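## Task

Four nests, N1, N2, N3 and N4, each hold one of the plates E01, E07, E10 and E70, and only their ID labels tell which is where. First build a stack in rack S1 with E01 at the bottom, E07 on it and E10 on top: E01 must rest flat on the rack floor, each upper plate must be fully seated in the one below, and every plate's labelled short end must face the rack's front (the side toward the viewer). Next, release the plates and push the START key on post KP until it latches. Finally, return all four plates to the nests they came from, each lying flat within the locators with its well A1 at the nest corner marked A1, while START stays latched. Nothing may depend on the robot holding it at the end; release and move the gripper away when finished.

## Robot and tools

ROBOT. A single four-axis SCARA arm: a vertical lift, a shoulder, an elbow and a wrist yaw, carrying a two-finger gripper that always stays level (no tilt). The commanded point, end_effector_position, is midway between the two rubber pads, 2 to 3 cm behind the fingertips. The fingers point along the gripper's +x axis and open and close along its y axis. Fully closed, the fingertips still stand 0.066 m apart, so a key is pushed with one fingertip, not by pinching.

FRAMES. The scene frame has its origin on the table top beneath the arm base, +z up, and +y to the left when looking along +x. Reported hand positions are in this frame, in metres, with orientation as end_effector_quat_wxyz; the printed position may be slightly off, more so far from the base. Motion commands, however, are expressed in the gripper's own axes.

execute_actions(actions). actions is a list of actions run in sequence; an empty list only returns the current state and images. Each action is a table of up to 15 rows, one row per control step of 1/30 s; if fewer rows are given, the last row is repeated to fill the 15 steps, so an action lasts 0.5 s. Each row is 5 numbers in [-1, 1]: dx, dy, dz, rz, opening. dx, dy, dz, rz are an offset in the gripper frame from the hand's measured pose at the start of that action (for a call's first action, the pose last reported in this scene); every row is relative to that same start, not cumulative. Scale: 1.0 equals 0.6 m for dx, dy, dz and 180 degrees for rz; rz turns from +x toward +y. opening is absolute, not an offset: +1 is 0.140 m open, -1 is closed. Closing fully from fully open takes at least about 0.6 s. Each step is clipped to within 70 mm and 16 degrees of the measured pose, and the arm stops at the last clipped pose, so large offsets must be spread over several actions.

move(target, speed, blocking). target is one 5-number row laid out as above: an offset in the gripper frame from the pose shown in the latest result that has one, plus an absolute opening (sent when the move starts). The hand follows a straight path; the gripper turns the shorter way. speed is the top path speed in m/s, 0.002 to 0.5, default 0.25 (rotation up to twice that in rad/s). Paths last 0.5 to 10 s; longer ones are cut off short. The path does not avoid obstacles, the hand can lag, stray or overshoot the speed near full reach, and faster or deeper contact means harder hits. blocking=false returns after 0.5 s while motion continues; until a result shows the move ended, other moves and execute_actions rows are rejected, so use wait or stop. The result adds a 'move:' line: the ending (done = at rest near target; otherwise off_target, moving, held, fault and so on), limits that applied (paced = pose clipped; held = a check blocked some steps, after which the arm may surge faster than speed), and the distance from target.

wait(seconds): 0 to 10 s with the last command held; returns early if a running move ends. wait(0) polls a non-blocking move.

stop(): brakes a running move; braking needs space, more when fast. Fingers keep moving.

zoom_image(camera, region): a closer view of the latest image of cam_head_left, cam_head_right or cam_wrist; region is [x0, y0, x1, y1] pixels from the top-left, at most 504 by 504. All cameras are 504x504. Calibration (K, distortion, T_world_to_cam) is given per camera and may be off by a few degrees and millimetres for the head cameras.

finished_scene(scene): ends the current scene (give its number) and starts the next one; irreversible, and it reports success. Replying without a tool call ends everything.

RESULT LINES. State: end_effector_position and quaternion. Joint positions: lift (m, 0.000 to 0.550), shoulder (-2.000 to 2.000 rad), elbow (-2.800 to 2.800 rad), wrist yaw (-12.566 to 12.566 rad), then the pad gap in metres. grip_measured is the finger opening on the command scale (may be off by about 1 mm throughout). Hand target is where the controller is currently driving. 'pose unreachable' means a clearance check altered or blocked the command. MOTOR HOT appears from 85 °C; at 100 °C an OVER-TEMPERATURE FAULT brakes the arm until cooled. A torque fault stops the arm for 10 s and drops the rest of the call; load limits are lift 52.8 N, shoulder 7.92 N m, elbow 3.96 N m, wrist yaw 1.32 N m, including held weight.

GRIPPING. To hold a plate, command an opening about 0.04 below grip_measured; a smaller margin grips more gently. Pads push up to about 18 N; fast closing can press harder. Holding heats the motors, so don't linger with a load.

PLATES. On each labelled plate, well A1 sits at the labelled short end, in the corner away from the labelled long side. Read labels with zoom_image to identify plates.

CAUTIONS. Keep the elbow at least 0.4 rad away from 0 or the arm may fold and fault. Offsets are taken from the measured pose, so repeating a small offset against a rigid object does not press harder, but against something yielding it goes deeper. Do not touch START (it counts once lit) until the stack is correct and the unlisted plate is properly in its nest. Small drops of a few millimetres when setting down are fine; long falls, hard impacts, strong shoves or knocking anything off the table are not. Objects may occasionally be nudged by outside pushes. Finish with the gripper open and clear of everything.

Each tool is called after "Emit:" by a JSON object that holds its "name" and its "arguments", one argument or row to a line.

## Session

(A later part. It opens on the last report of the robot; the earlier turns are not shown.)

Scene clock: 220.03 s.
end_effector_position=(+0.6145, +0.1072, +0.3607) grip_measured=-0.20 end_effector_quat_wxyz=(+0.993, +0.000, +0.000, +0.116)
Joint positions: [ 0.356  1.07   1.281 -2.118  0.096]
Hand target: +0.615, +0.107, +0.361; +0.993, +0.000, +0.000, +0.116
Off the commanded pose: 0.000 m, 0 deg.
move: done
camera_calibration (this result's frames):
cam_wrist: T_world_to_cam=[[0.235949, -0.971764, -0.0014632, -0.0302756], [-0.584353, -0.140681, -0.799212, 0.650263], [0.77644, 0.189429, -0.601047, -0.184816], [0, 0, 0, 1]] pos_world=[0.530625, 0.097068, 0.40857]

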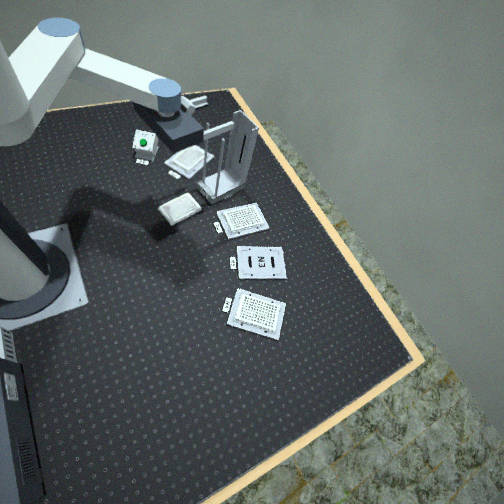

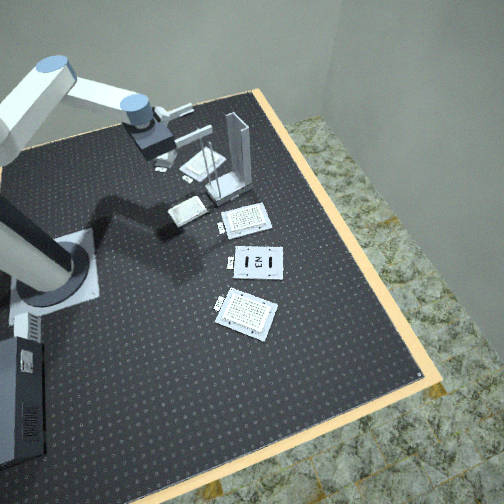

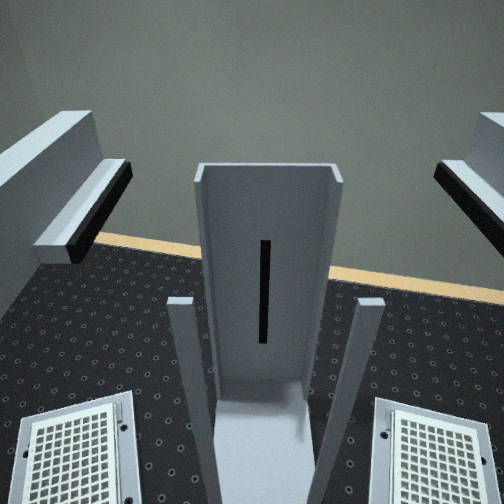

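Emit:
{"name": "move", "arguments": {
  "target": [-0.2, 0, 0, 0, -0.2],
  "speed": 0.35
}}

Emit:
{"name": "move", "arguments": {
  "target": [0, 0, -0.5642, 0, -0.2],
  "speed": 0.35
}}

Emit:
{"name": "execute_actions", "arguments": {
  "actions": [
    [[0, 0, 0, 0, -0.5]],
    [[0, 0, 0, 0, -0.61]]
  ]
}}

Scene clock: 234.13 s.
end_effector_position=(+0.4977, +0.0794, +0.3607) grip_measured=-0.20 end_effector_quat_wxyz=(+0.993, +0.000, +0.000, +0.116)
Joint positions: [ 0.356  1.252  0.743 -1.763  0.096]
Hand target: +0.498, +0.079, +0.361; +0.993, +0.000, +0.000, +0.116
Off the commanded pose: 0.000 m, 0 deg.
move: done
camera_calibration (this result's frames):
cam_wrist: T_world_to_cam=[[0.23563, -0.971842, -0.0014632, -0.0295305], [-0.5844, -0.140488, -0.799212, 0.578095], [0.776502, 0.189173, -0.601047, -0.0888694], [0, 0, 0, 1]] pos_world=[0.413804, 0.0693283, 0.408563]

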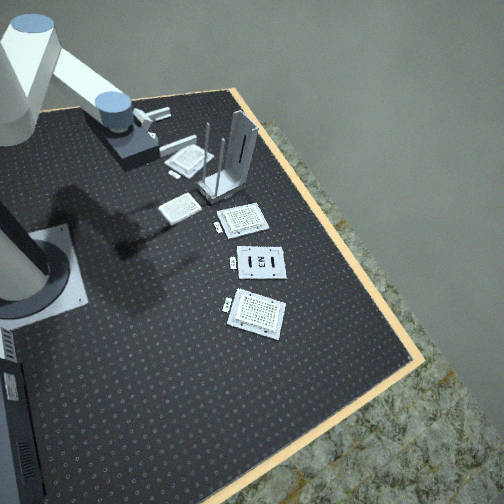

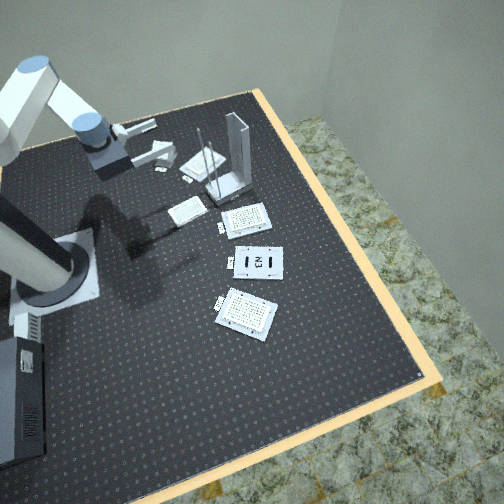

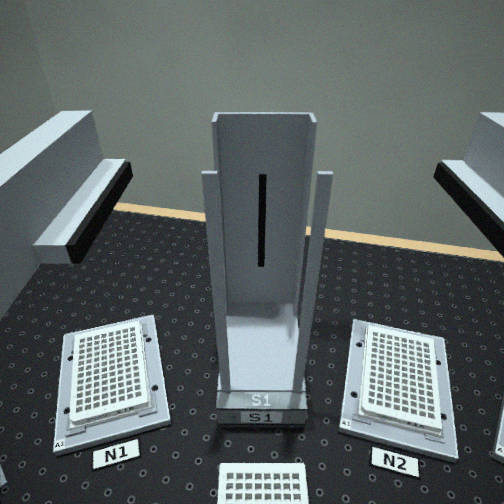

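Scene clock: 235.63 s.
end_effector_position=(+0.4977, +0.0794, +0.0221) grip_measured=-0.20 end_effector_quat_wxyz=(+0.993, +0.000, +0.000, +0.116)
Joint positions: [ 0.017  1.252  0.743 -1.763  0.096]
Hand target: +0.498, +0.079, +0.022; +0.993, +0.000, +0.000, +0.116
Off the commanded pose: 0.000 m, 0 deg.
move: done
camera_calibration (this result's frames):
cam_wrist: T_world_to_cam=[[0.235584, -0.971853, -0.0014632, -0.0300124], [-0.584406, -0.140461, -0.799212, 0.307495], [0.776511, 0.189137, -0.601047, -0.292367], [0, 0, 0, 1]] pos_world=[0.413798, 0.0693207, 0.0699836]

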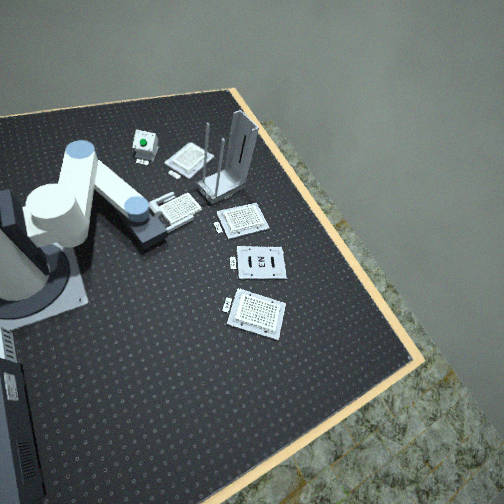

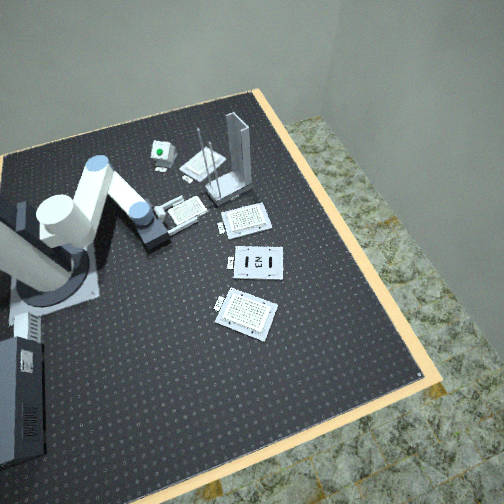

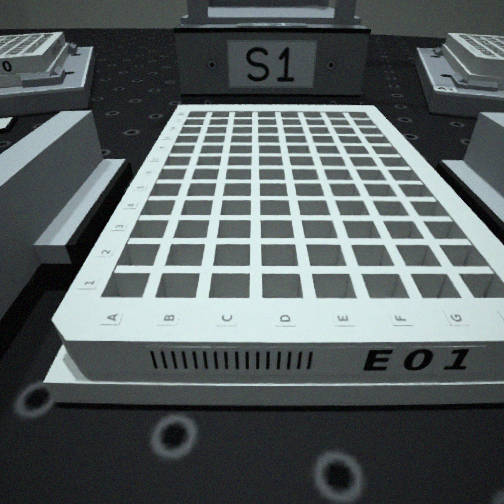

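Scene clock: 236.63 s.
end_effector_position=(+0.4977, +0.0794, +0.0221) grip_measured=-0.56 end_effector_quat_wxyz=(+0.993, +0.000, +0.000, +0.116)
Joint positions: [ 0.017  1.252  0.743 -1.763  0.082]
Hand target: +0.498, +0.079, +0.022; +0.993, +0.000, +0.000, +0.116
Off the commanded pose: 0.000 m, 0 deg.
camera_calibration (this result's frames):
cam_wrist: T_world_to_cam=[[0.235589, -0.971852, -0.0014632, -0.030014], [-0.584405, -0.140464, -0.799212, 0.307495], [0.77651, 0.18914, -0.601047, -0.292366], [0, 0, 0, 1]] pos_world=[0.413798, 0.0693209, 0.0699837]

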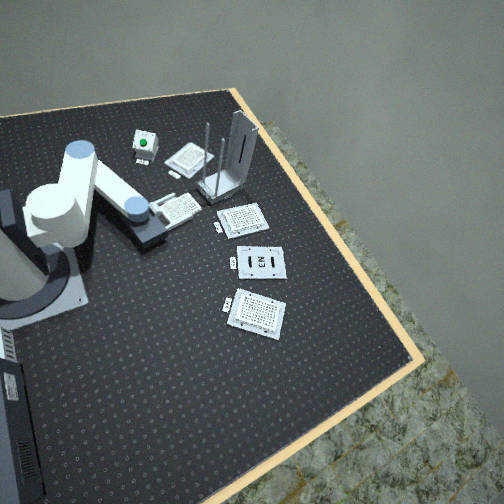

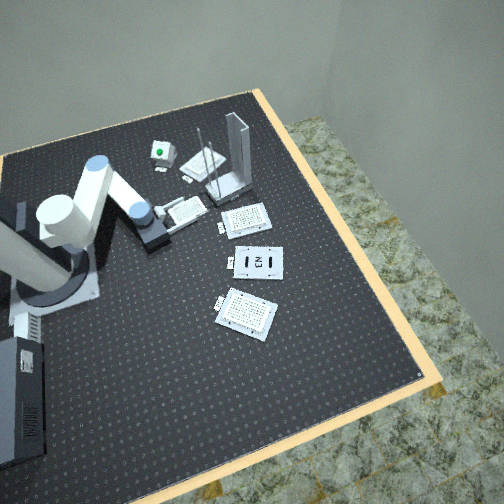

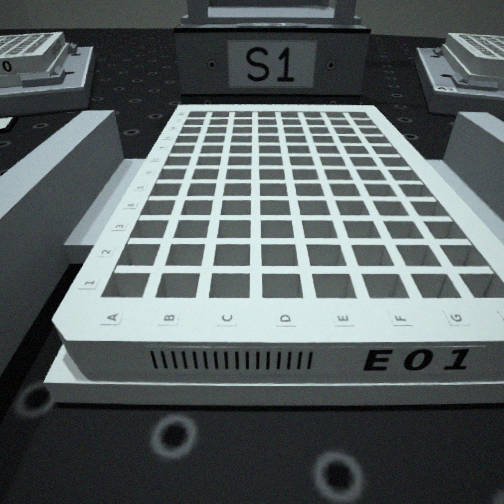

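Emit:
{"name": "move", "arguments": {
  "target": [0, 0, 0.52, 0, -0.61],
  "speed": 0.35
}}

Emit:
{"name": "move", "arguments": {
  "target": [0.3268, -0.0025, 0, -0.0015, -0.61],
  "speed": 0.25
}}

Emit:
{"name": "move", "arguments": {
  "target": [0, 0, -0.028, 0, -0.61],
  "speed": 0.05
}}

Scene clock: 241.50 s.
end_effector_position=(+0.4977, +0.0794, +0.3341) grip_measured=-0.56 end_effector_quat_wxyz=(+0.993, +0.000, +0.000, +0.116)
Joint positions: [ 0.329  1.252  0.743 -1.763  0.082]
Hand target: +0.498, +0.079, +0.334; +0.993, +0.000, +0.000, +0.116
Off the commanded pose: 0.000 m, 0 deg.
move: done
camera_calibration (this result's frames):
cam_wrist: T_world_to_cam=[[0.235645, -0.971838, -0.0014632, -0.0295746], [-0.584397, -0.140498, -0.799212, 0.556891], [0.776499, 0.189185, -0.601047, -0.104817], [0, 0, 0, 1]] pos_world=[0.413805, 0.06933, 0.38203]

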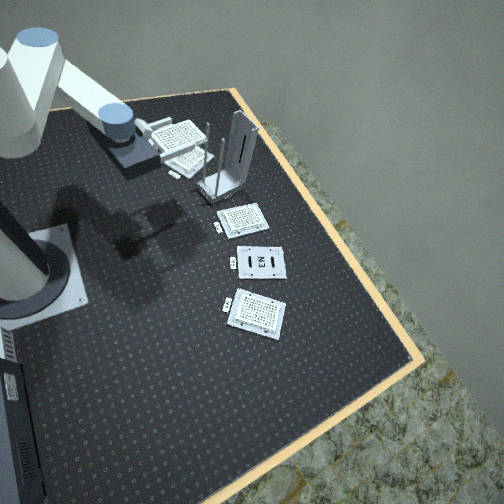

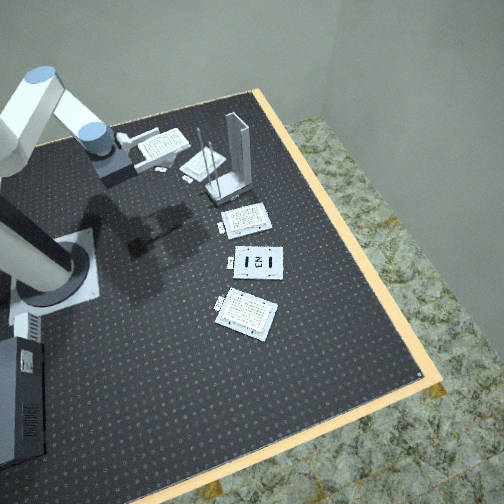

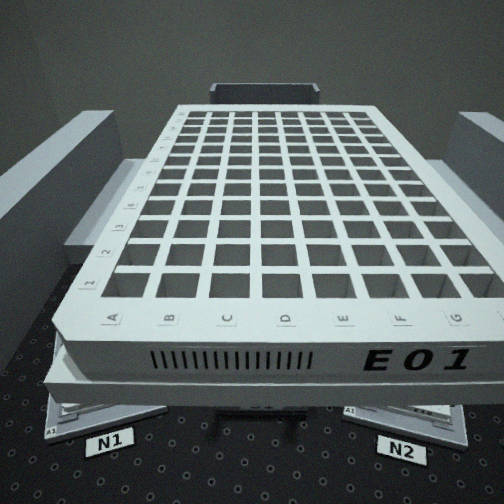

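Scene clock: 242.73 s.
end_effector_position=(+0.6889, +0.1232, +0.3341) grip_measured=-0.56 end_effector_quat_wxyz=(+0.994, +0.000, +0.000, +0.114)
Joint positions: [ 0.329  0.899  1.682 -2.353  0.082]
Hand target: +0.689, +0.123, +0.334; +0.994, +0.000, +0.000, +0.114
Off the commanded pose: 0.000 m, 0 deg.
move: done
camera_calibration (this result's frames):
cam_wrist: T_world_to_cam=[[0.231314, -0.972878, -0.0014632, -0.0289491], [-0.585017, -0.137893, -0.799212, 0.674893], [0.777334, 0.185725, -0.601047, -0.261721], [0, 0, 0, 1]] pos_world=[0.604965, 0.113507, 0.382033]

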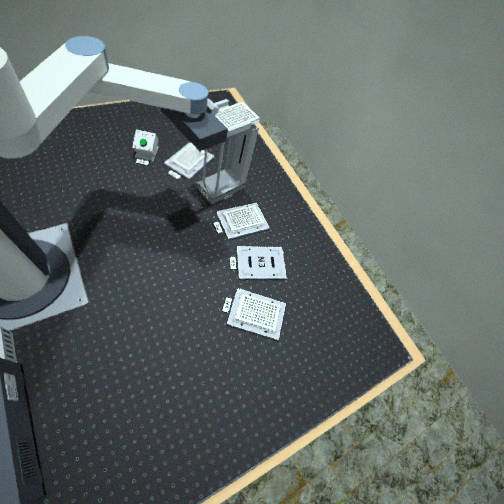

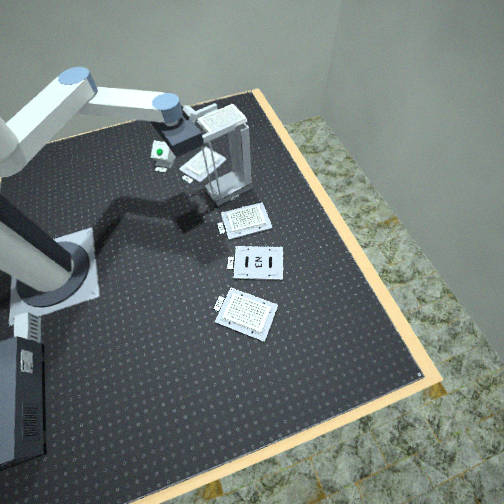

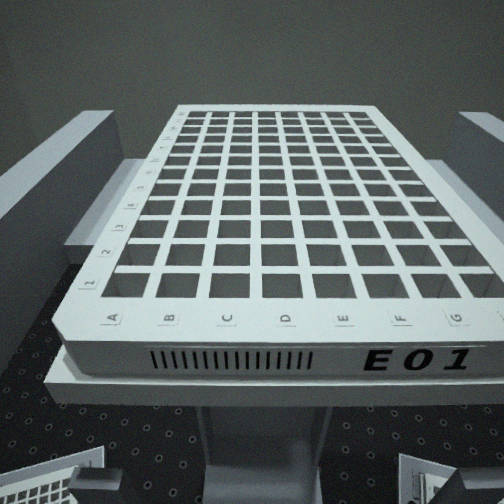

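Scene clock: 243.43 s.
end_effector_position=(+0.6889, +0.1232, +0.3173) grip_measured=-0.56 end_effector_quat_wxyz=(+0.994, +0.000, +0.000, +0.114)
Joint positions: [ 0.312  0.899  1.682 -2.353  0.082]
Hand target: +0.689, +0.123, +0.317; +0.994, +0.000, +0.000, +0.114
Off the commanded pose: 0.000 m, 0 deg.
move: done
camera_calibration (this result's frames):
cam_wrist: T_world_to_cam=[[0.231292, -0.972883, -0.0014632, -0.0289686], [-0.58502, -0.13788, -0.799212, 0.661409], [0.777338, 0.185707, -0.601047, -0.271862], [0, 0, 0, 1]] pos_world=[0.604967, 0.113499, 0.365162]

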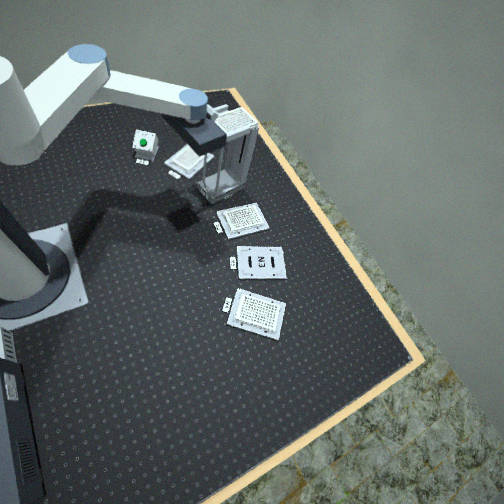

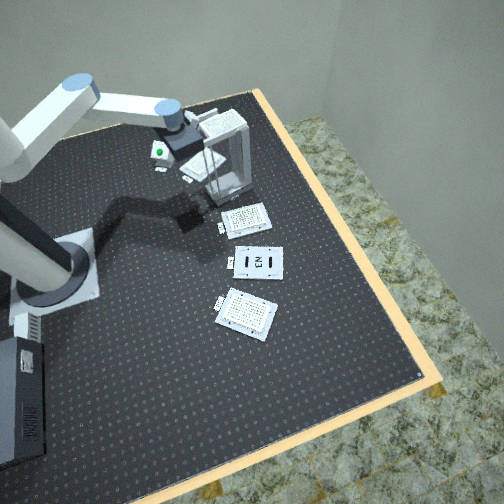

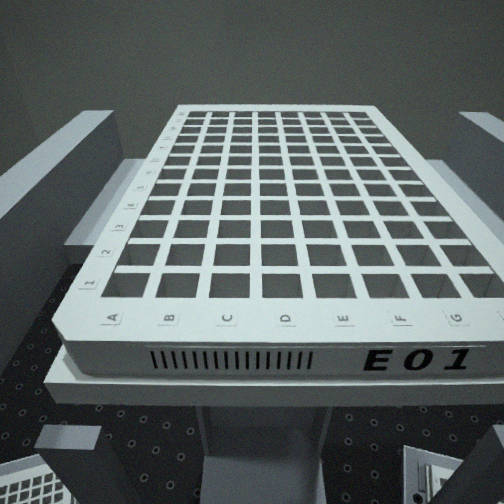

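Emit:
{"name": "move", "arguments": {
  "target": [-0.001, 0, -0.008, 0, -0.61],
  "speed": 0.01
}}

Scene clock: 246.60 s.
end_effector_position=(+0.6884, +0.1231, +0.3126) grip_measured=-0.56 end_effector_quat_wxyz=(+0.994, +0.000, +0.000, +0.114)
Joint positions: [ 0.308  0.9    1.679 -2.352  0.082]
Hand target: +0.688, +0.123, +0.312; +0.994, +0.000, +0.000, +0.114
Off the commanded pose: 0.000 m, 0 deg.
move: done
camera_calibration (this result's frames):
cam_wrist: T_world_to_cam=[[0.231043, -0.972942, -0.0014632, -0.0288492], [-0.585056, -0.13773, -0.799212, 0.657381], [0.777386, 0.185508, -0.601047, -0.274224], [0, 0, 0, 1]] pos_world=[0.604448, 0.113344, 0.360523]

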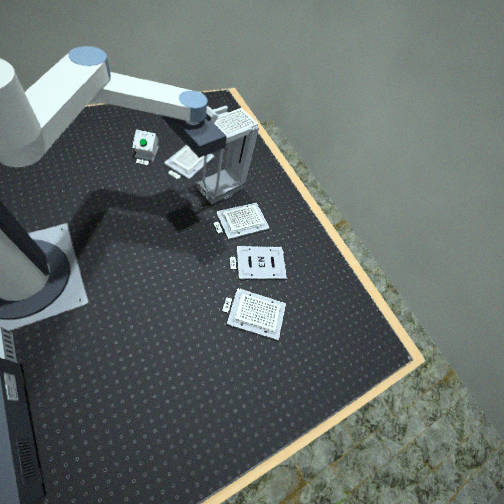

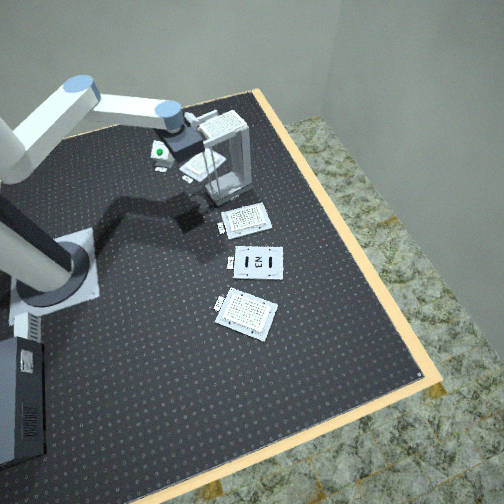

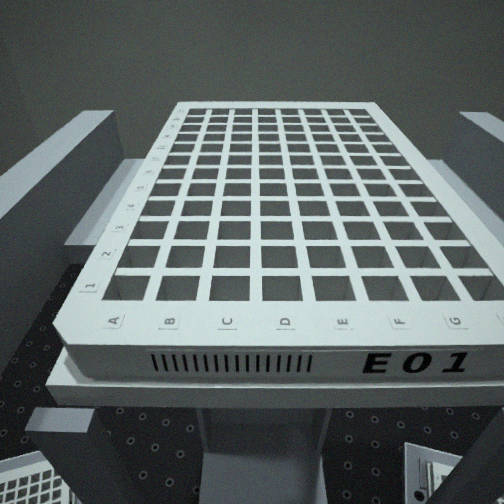

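Emit:
{"name": "move", "arguments": {
  "target": [0, 0, 0.01, 0, -0.61],
  "speed": 0.02
}}

Emit:
{"name": "move", "arguments": {
  "target": [0, 0.0027, 0, 0.0015, -0.61],
  "speed": 0.02
}}

Emit:
{"name": "move", "arguments": {
  "target": [0, 0, -0.013, 0, -0.61],
  "speed": 0.01
}}

Scene clock: 253.03 s.
end_effector_position=(+0.6884, +0.1231, +0.3186) grip_measured=-0.56 end_effector_quat_wxyz=(+0.994, +0.000, +0.000, +0.114)
Joint positions: [ 0.314  0.9    1.679 -2.352  0.082]
Hand target: +0.688, +0.123, +0.319; +0.994, +0.000, +0.000, +0.114
Off the commanded pose: 0.000 m, 0 deg.
move: done
camera_calibration (this result's frames):
cam_wrist: T_world_to_cam=[[0.231054, -0.97294, -0.0014632, -0.0288517], [-0.585054, -0.137737, -0.799212, 0.662182], [0.777384, 0.185517, -0.601047, -0.270638], [0, 0, 0, 1]] pos_world=[0.604468, 0.113344, 0.366515]

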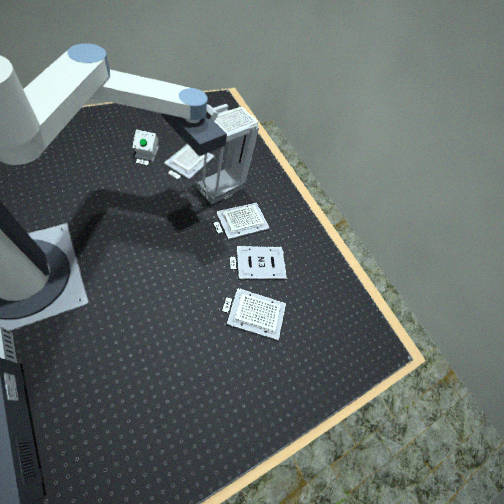

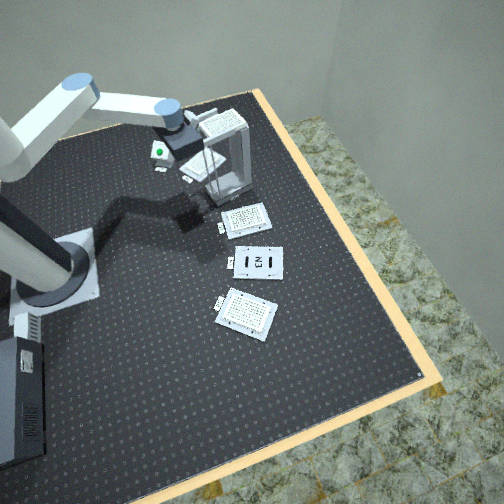

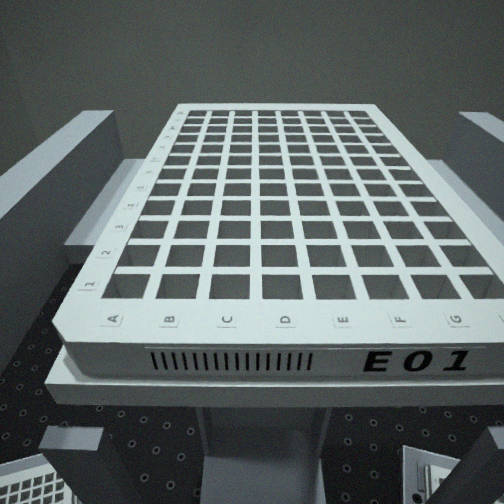

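Scene clock: 253.73 s.
end_effector_position=(+0.6881, +0.1245, +0.3186) grip_measured=-0.56 end_effector_quat_wxyz=(+0.993, +0.000, +0.000, +0.116)
Joint positions: [ 0.314  0.903  1.679 -2.35   0.082]
Hand target: +0.688, +0.125, +0.319; +0.993, +0.000, +0.000, +0.116
Off the commanded pose: 0.000 m, 0 deg.
move: done
camera_calibration (this result's frames):
cam_wrist: T_world_to_cam=[[0.235164, -0.971955, -0.0014632, -0.0303141], [-0.584467, -0.140208, -0.799212, 0.662082], [0.776593, 0.188801, -0.601047, -0.270501], [0, 0, 0, 1]] pos_world=[0.604163, 0.114436, 0.366515]

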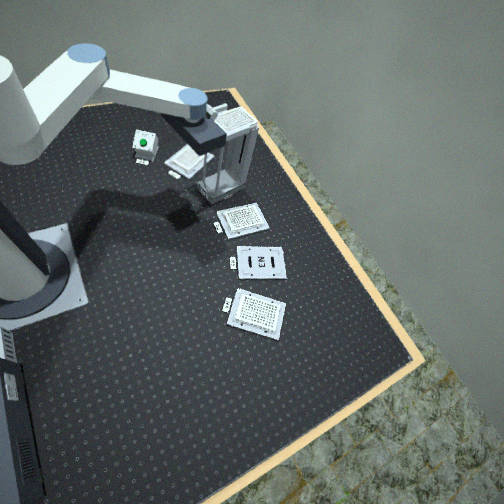

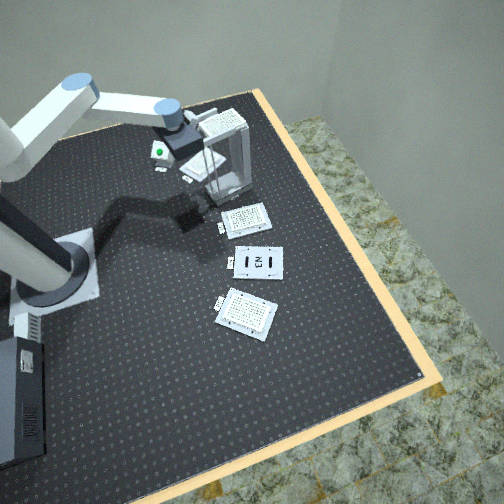

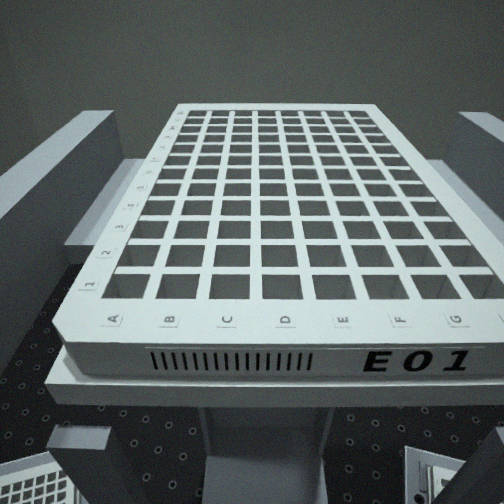

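Scene clock: 254.73 s.
end_effector_position=(+0.6880, +0.1245, +0.3110) grip_measured=-0.56 end_effector_quat_wxyz=(+0.993, +0.000, +0.000, +0.116)
Joint positions: [ 0.306  0.903  1.679 -2.349  0.082]
Hand target: +0.688, +0.125, +0.311; +0.993, +0.000, +0.000, +0.116
Off the commanded pose: 0.000 m, 0 deg.
move: done
camera_calibration (this result's frames):
cam_wrist: T_world_to_cam=[[0.235189, -0.971948, -0.0014632, -0.0303742], [-0.584463, -0.140224, -0.799212, 0.655957], [0.776588, 0.188821, -0.601047, -0.275039], [0, 0, 0, 1]] pos_world=[0.604119, 0.114392, 0.358893]

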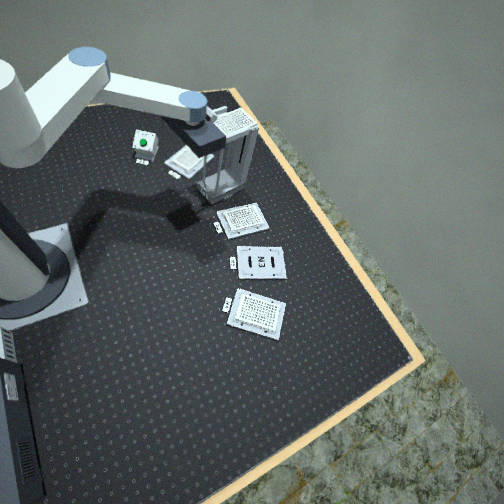

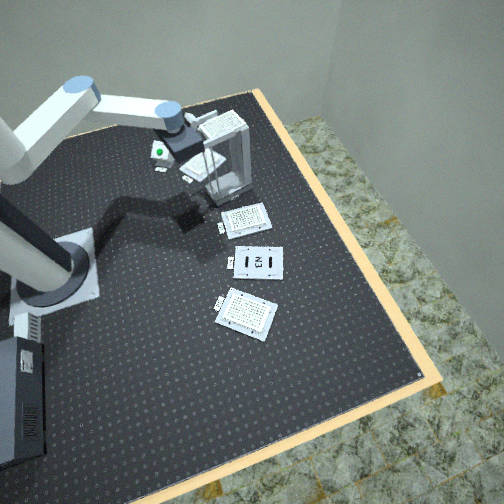

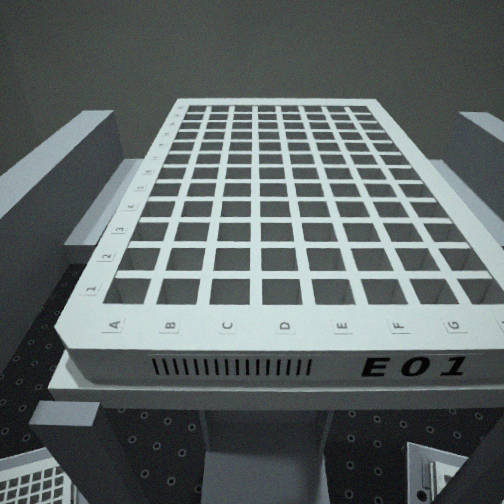

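Emit:
{"name": "move", "arguments": {
  "target": [0, 0, 0.012, 0, -0.61],
  "speed": 0.02
}}

Emit:
{"name": "move", "arguments": {
  "target": [-0.0027, 0, 0, 0, -0.61],
  "speed": 0.02
}}

Emit:
{"name": "move", "arguments": {
  "target": [0, 0, -0.014, 0, -0.61],
  "speed": 0.01
}}

Scene clock: 260.00 s.
end_effector_position=(+0.6880, +0.1245, +0.3182) grip_measured=-0.56 end_effector_quat_wxyz=(+0.993, +0.000, +0.000, +0.116)
Joint positions: [ 0.313  0.903  1.679 -2.349  0.082]
Hand target: +0.688, +0.124, +0.318; +0.993, +0.000, +0.000, +0.116
Off the commanded pose: 0.000 m, 0 deg.
move: done
camera_calibration (this result's frames):
cam_wrist: T_world_to_cam=[[0.235278, -0.971927, -0.0014632, -0.0304192], [-0.58445, -0.140277, -0.799212, 0.661705], [0.776571, 0.188892, -0.601047, -0.270693], [0, 0, 0, 1]] pos_world=[0.604103, 0.114388, 0.3661]

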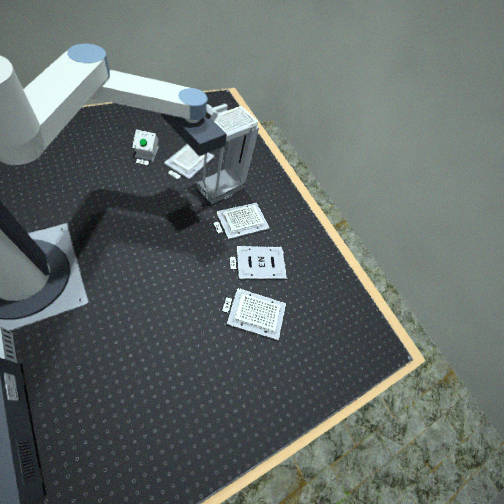

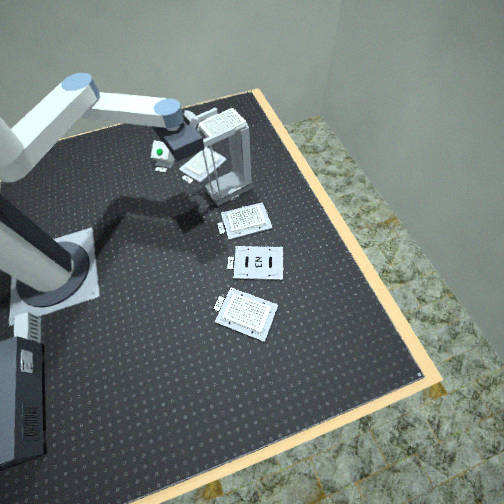

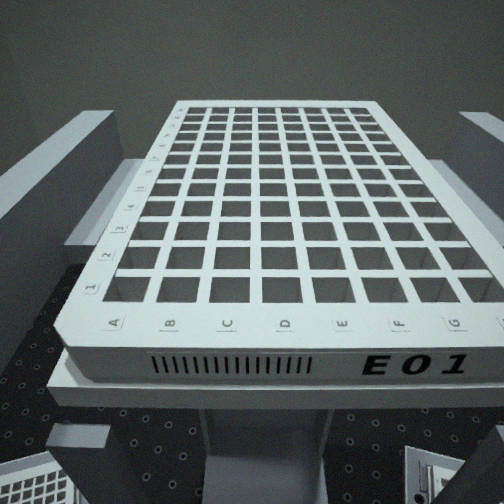

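Scene clock: 260.70 s.
end_effector_position=(+0.6865, +0.1240, +0.3182) grip_measured=-0.56 end_effector_quat_wxyz=(+0.993, +0.000, +0.000, +0.116)
Joint positions: [ 0.313  0.907  1.67  -2.344  0.082]
Hand target: +0.686, +0.124, +0.318; +0.993, +0.000, +0.000, +0.116
Off the commanded pose: 0.000 m, 0 deg.
move: done
camera_calibration (this result's frames):
cam_wrist: T_world_to_cam=[[0.235017, -0.97199, -0.0014632, -0.030289], [-0.584488, -0.14012, -0.799212, 0.660756], [0.776621, 0.188684, -0.601047, -0.26943], [0, 0, 0, 1]] pos_world=[0.602568, 0.113981, 0.3661]

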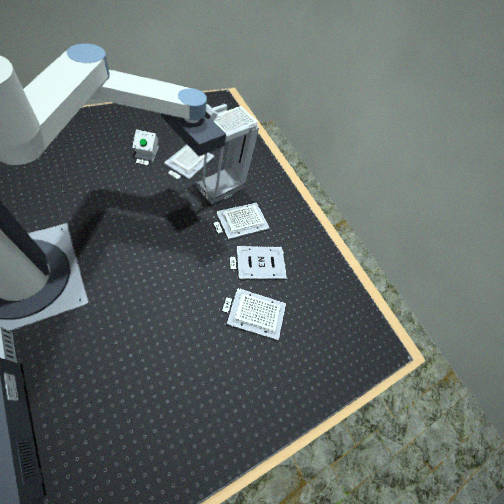

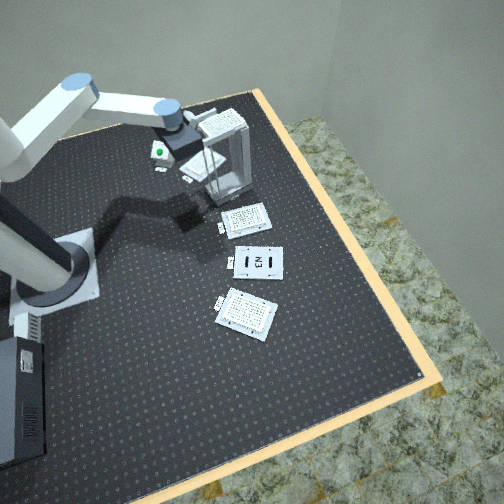

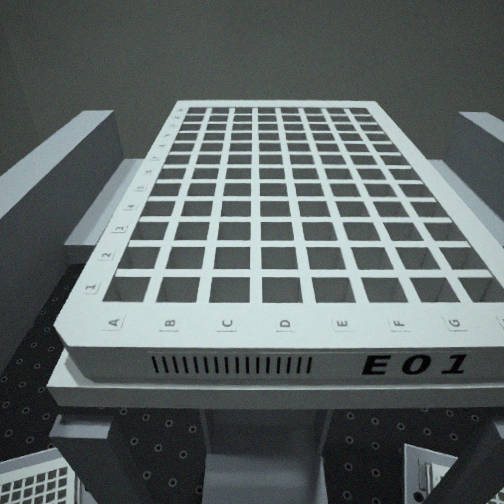

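Scene clock: 261.77 s.
end_effector_position=(+0.6866, +0.1241, +0.3098) grip_measured=-0.56 end_effector_quat_wxyz=(+0.993, +0.000, +0.000, +0.116)
Joint positions: [ 0.305  0.907  1.67  -2.345  0.082]
Hand target: +0.686, +0.124, +0.310; +0.993, +0.000, +0.000, +0.116
Off the commanded pose: 0.000 m, 0 deg.
move: done
camera_calibration (this result's frames):
cam_wrist: T_world_to_cam=[[0.234946, -0.972007, -0.0014632, -0.030188], [-0.584498, -0.140077, -0.799212, 0.654104], [0.776635, 0.188627, -0.601047, -0.274536], [0, 0, 0, 1]] pos_world=[0.602629, 0.114067, 0.357715]

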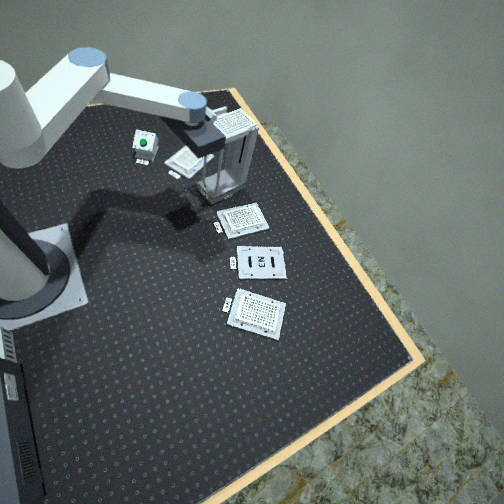

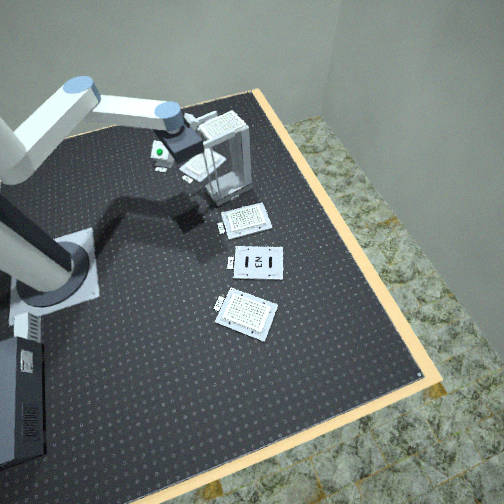

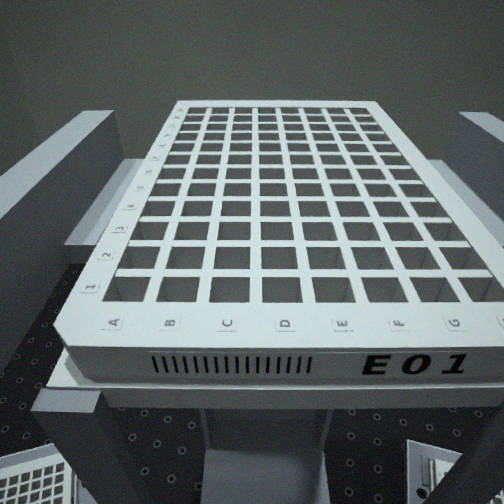

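Emit:
{"name": "move", "arguments": {
  "target": [0, 0, -0.03, 0, -0.61],
  "speed": 0.012
}}

Scene clock: 264.50 s.
end_effector_position=(+0.6866, +0.1242, +0.2918) grip_measured=-0.56 end_effector_quat_wxyz=(+0.993, +0.000, +0.000, +0.116)
Joint positions: [ 0.287  0.907  1.67  -2.345  0.082]
Hand target: +0.687, +0.124, +0.292; +0.993, +0.000, +0.000, +0.116
Off the commanded pose: 0.000 m, 0 deg.
move: done
camera_calibration (this result's frames):
cam_wrist: T_world_to_cam=[[0.234935, -0.97201, -0.0014632, -0.0301573], [-0.5845, -0.140071, -0.799212, 0.639747], [0.776637, 0.188618, -0.601047, -0.285402], [0, 0, 0, 1]] pos_world=[0.60267, 0.114128, 0.33971]

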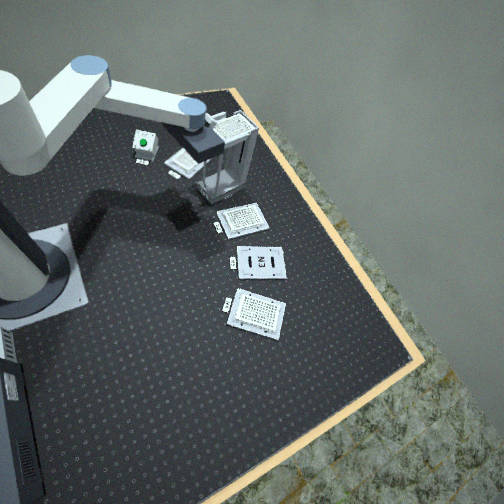

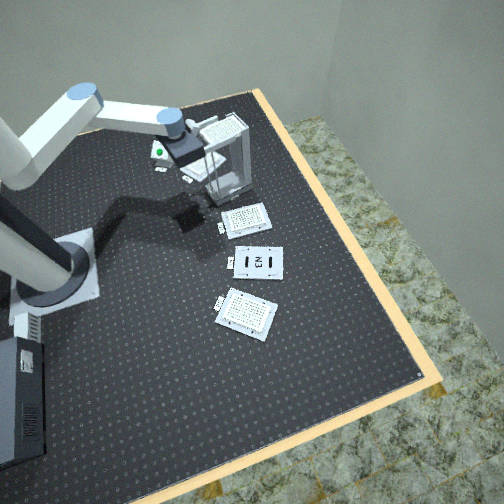

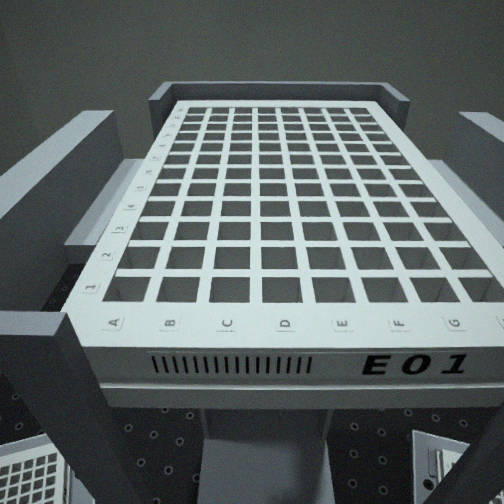

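Emit:
{"name": "move", "arguments": {
  "target": [0.001, 0, -0.36, 0, -0.61],
  "speed": 0.1
}}

Scene clock: 269.37 s.
end_effector_position=(+0.6871, +0.1244, +0.0757) grip_measured=-0.56 end_effector_quat_wxyz=(+0.993, +0.000, +0.000, +0.116)
Joint positions: [ 0.071  0.905  1.674 -2.347  0.082]
Hand target: +0.687, +0.124, +0.076; +0.993, +0.000, +0.000, +0.116
Off the commanded pose: 0.000 m, 0 deg.
move: done
camera_calibration (this result's frames):
cam_wrist: T_world_to_cam=[[0.235195, -0.971947, -0.0014632, -0.0305957], [-0.584462, -0.140227, -0.799212, 0.467395], [0.776587, 0.188826, -0.601047, -0.415716], [0, 0, 0, 1]] pos_world=[0.60321, 0.114302, 0.123638]

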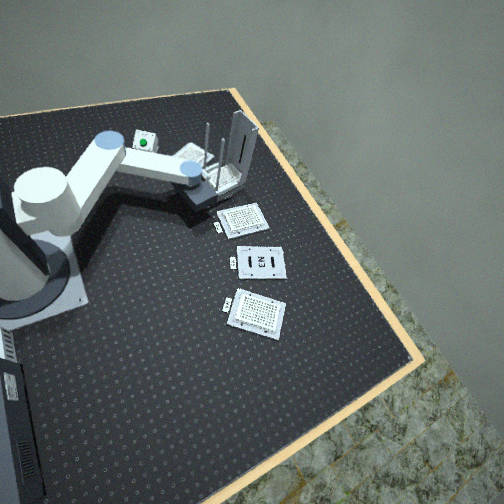

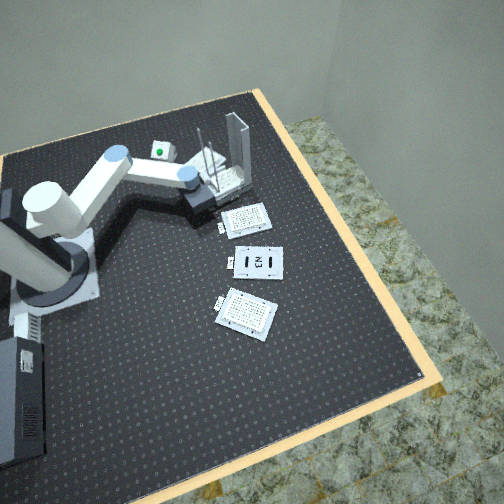

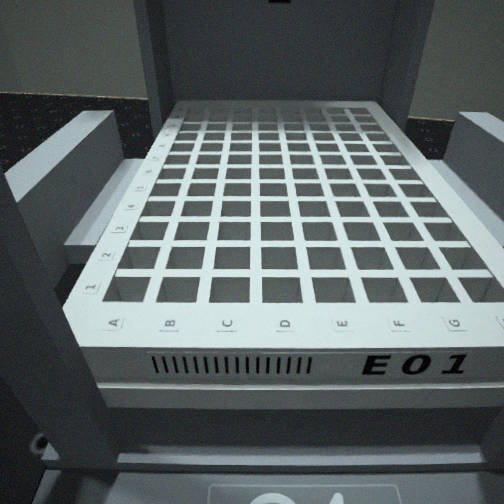

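Emit:
{"name": "move", "arguments": {
  "target": [0, 0, -0.02, 0, -0.61],
  "speed": 0.01
}}

Scene clock: 272.57 s.
end_effector_position=(+0.6872, +0.1244, +0.0639) grip_measured=-0.56 end_effector_quat_wxyz=(+0.993, +0.000, +0.000, +0.116)
Joint positions: [ 0.059  0.905  1.674 -2.347  0.082]
Hand target: +0.687, +0.124, +0.064; +0.993, +0.000, +0.000, +0.116
Off the commanded pose: 0.000 m, 0 deg.
move: done
camera_calibration (this result's frames):
cam_wrist: T_world_to_cam=[[0.235261, -0.971931, -0.0014632, -0.0306247], [-0.584453, -0.140267, -0.799212, 0.458004], [0.776574, 0.188879, -0.601047, -0.422855], [0, 0, 0, 1]] pos_world=[0.603265, 0.114346, 0.111842]

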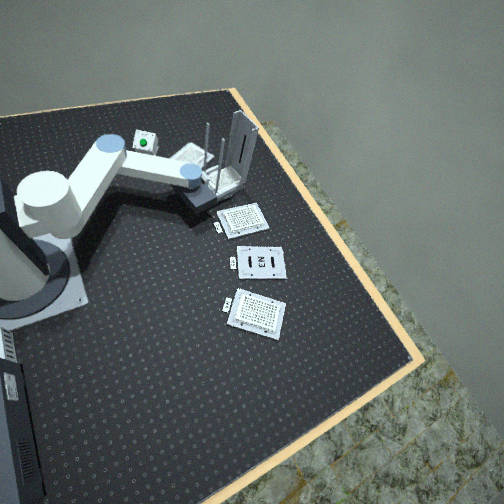

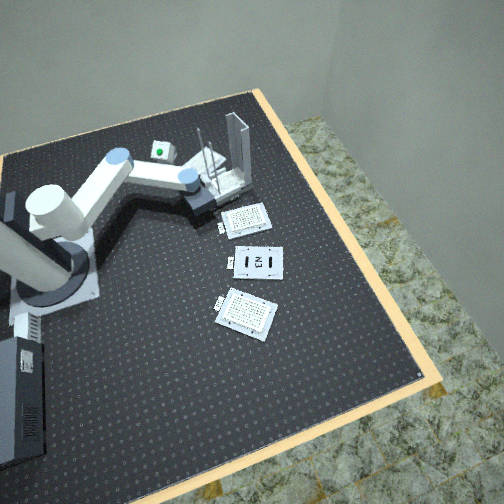

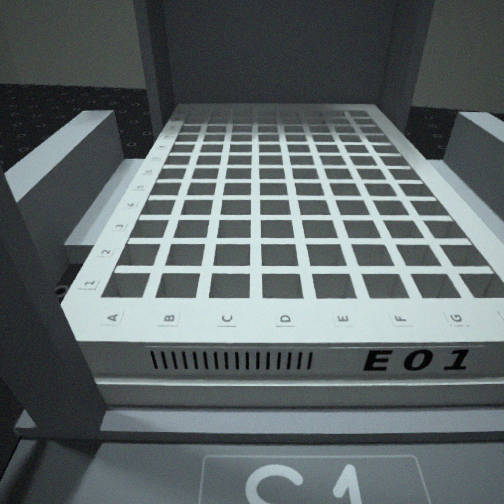

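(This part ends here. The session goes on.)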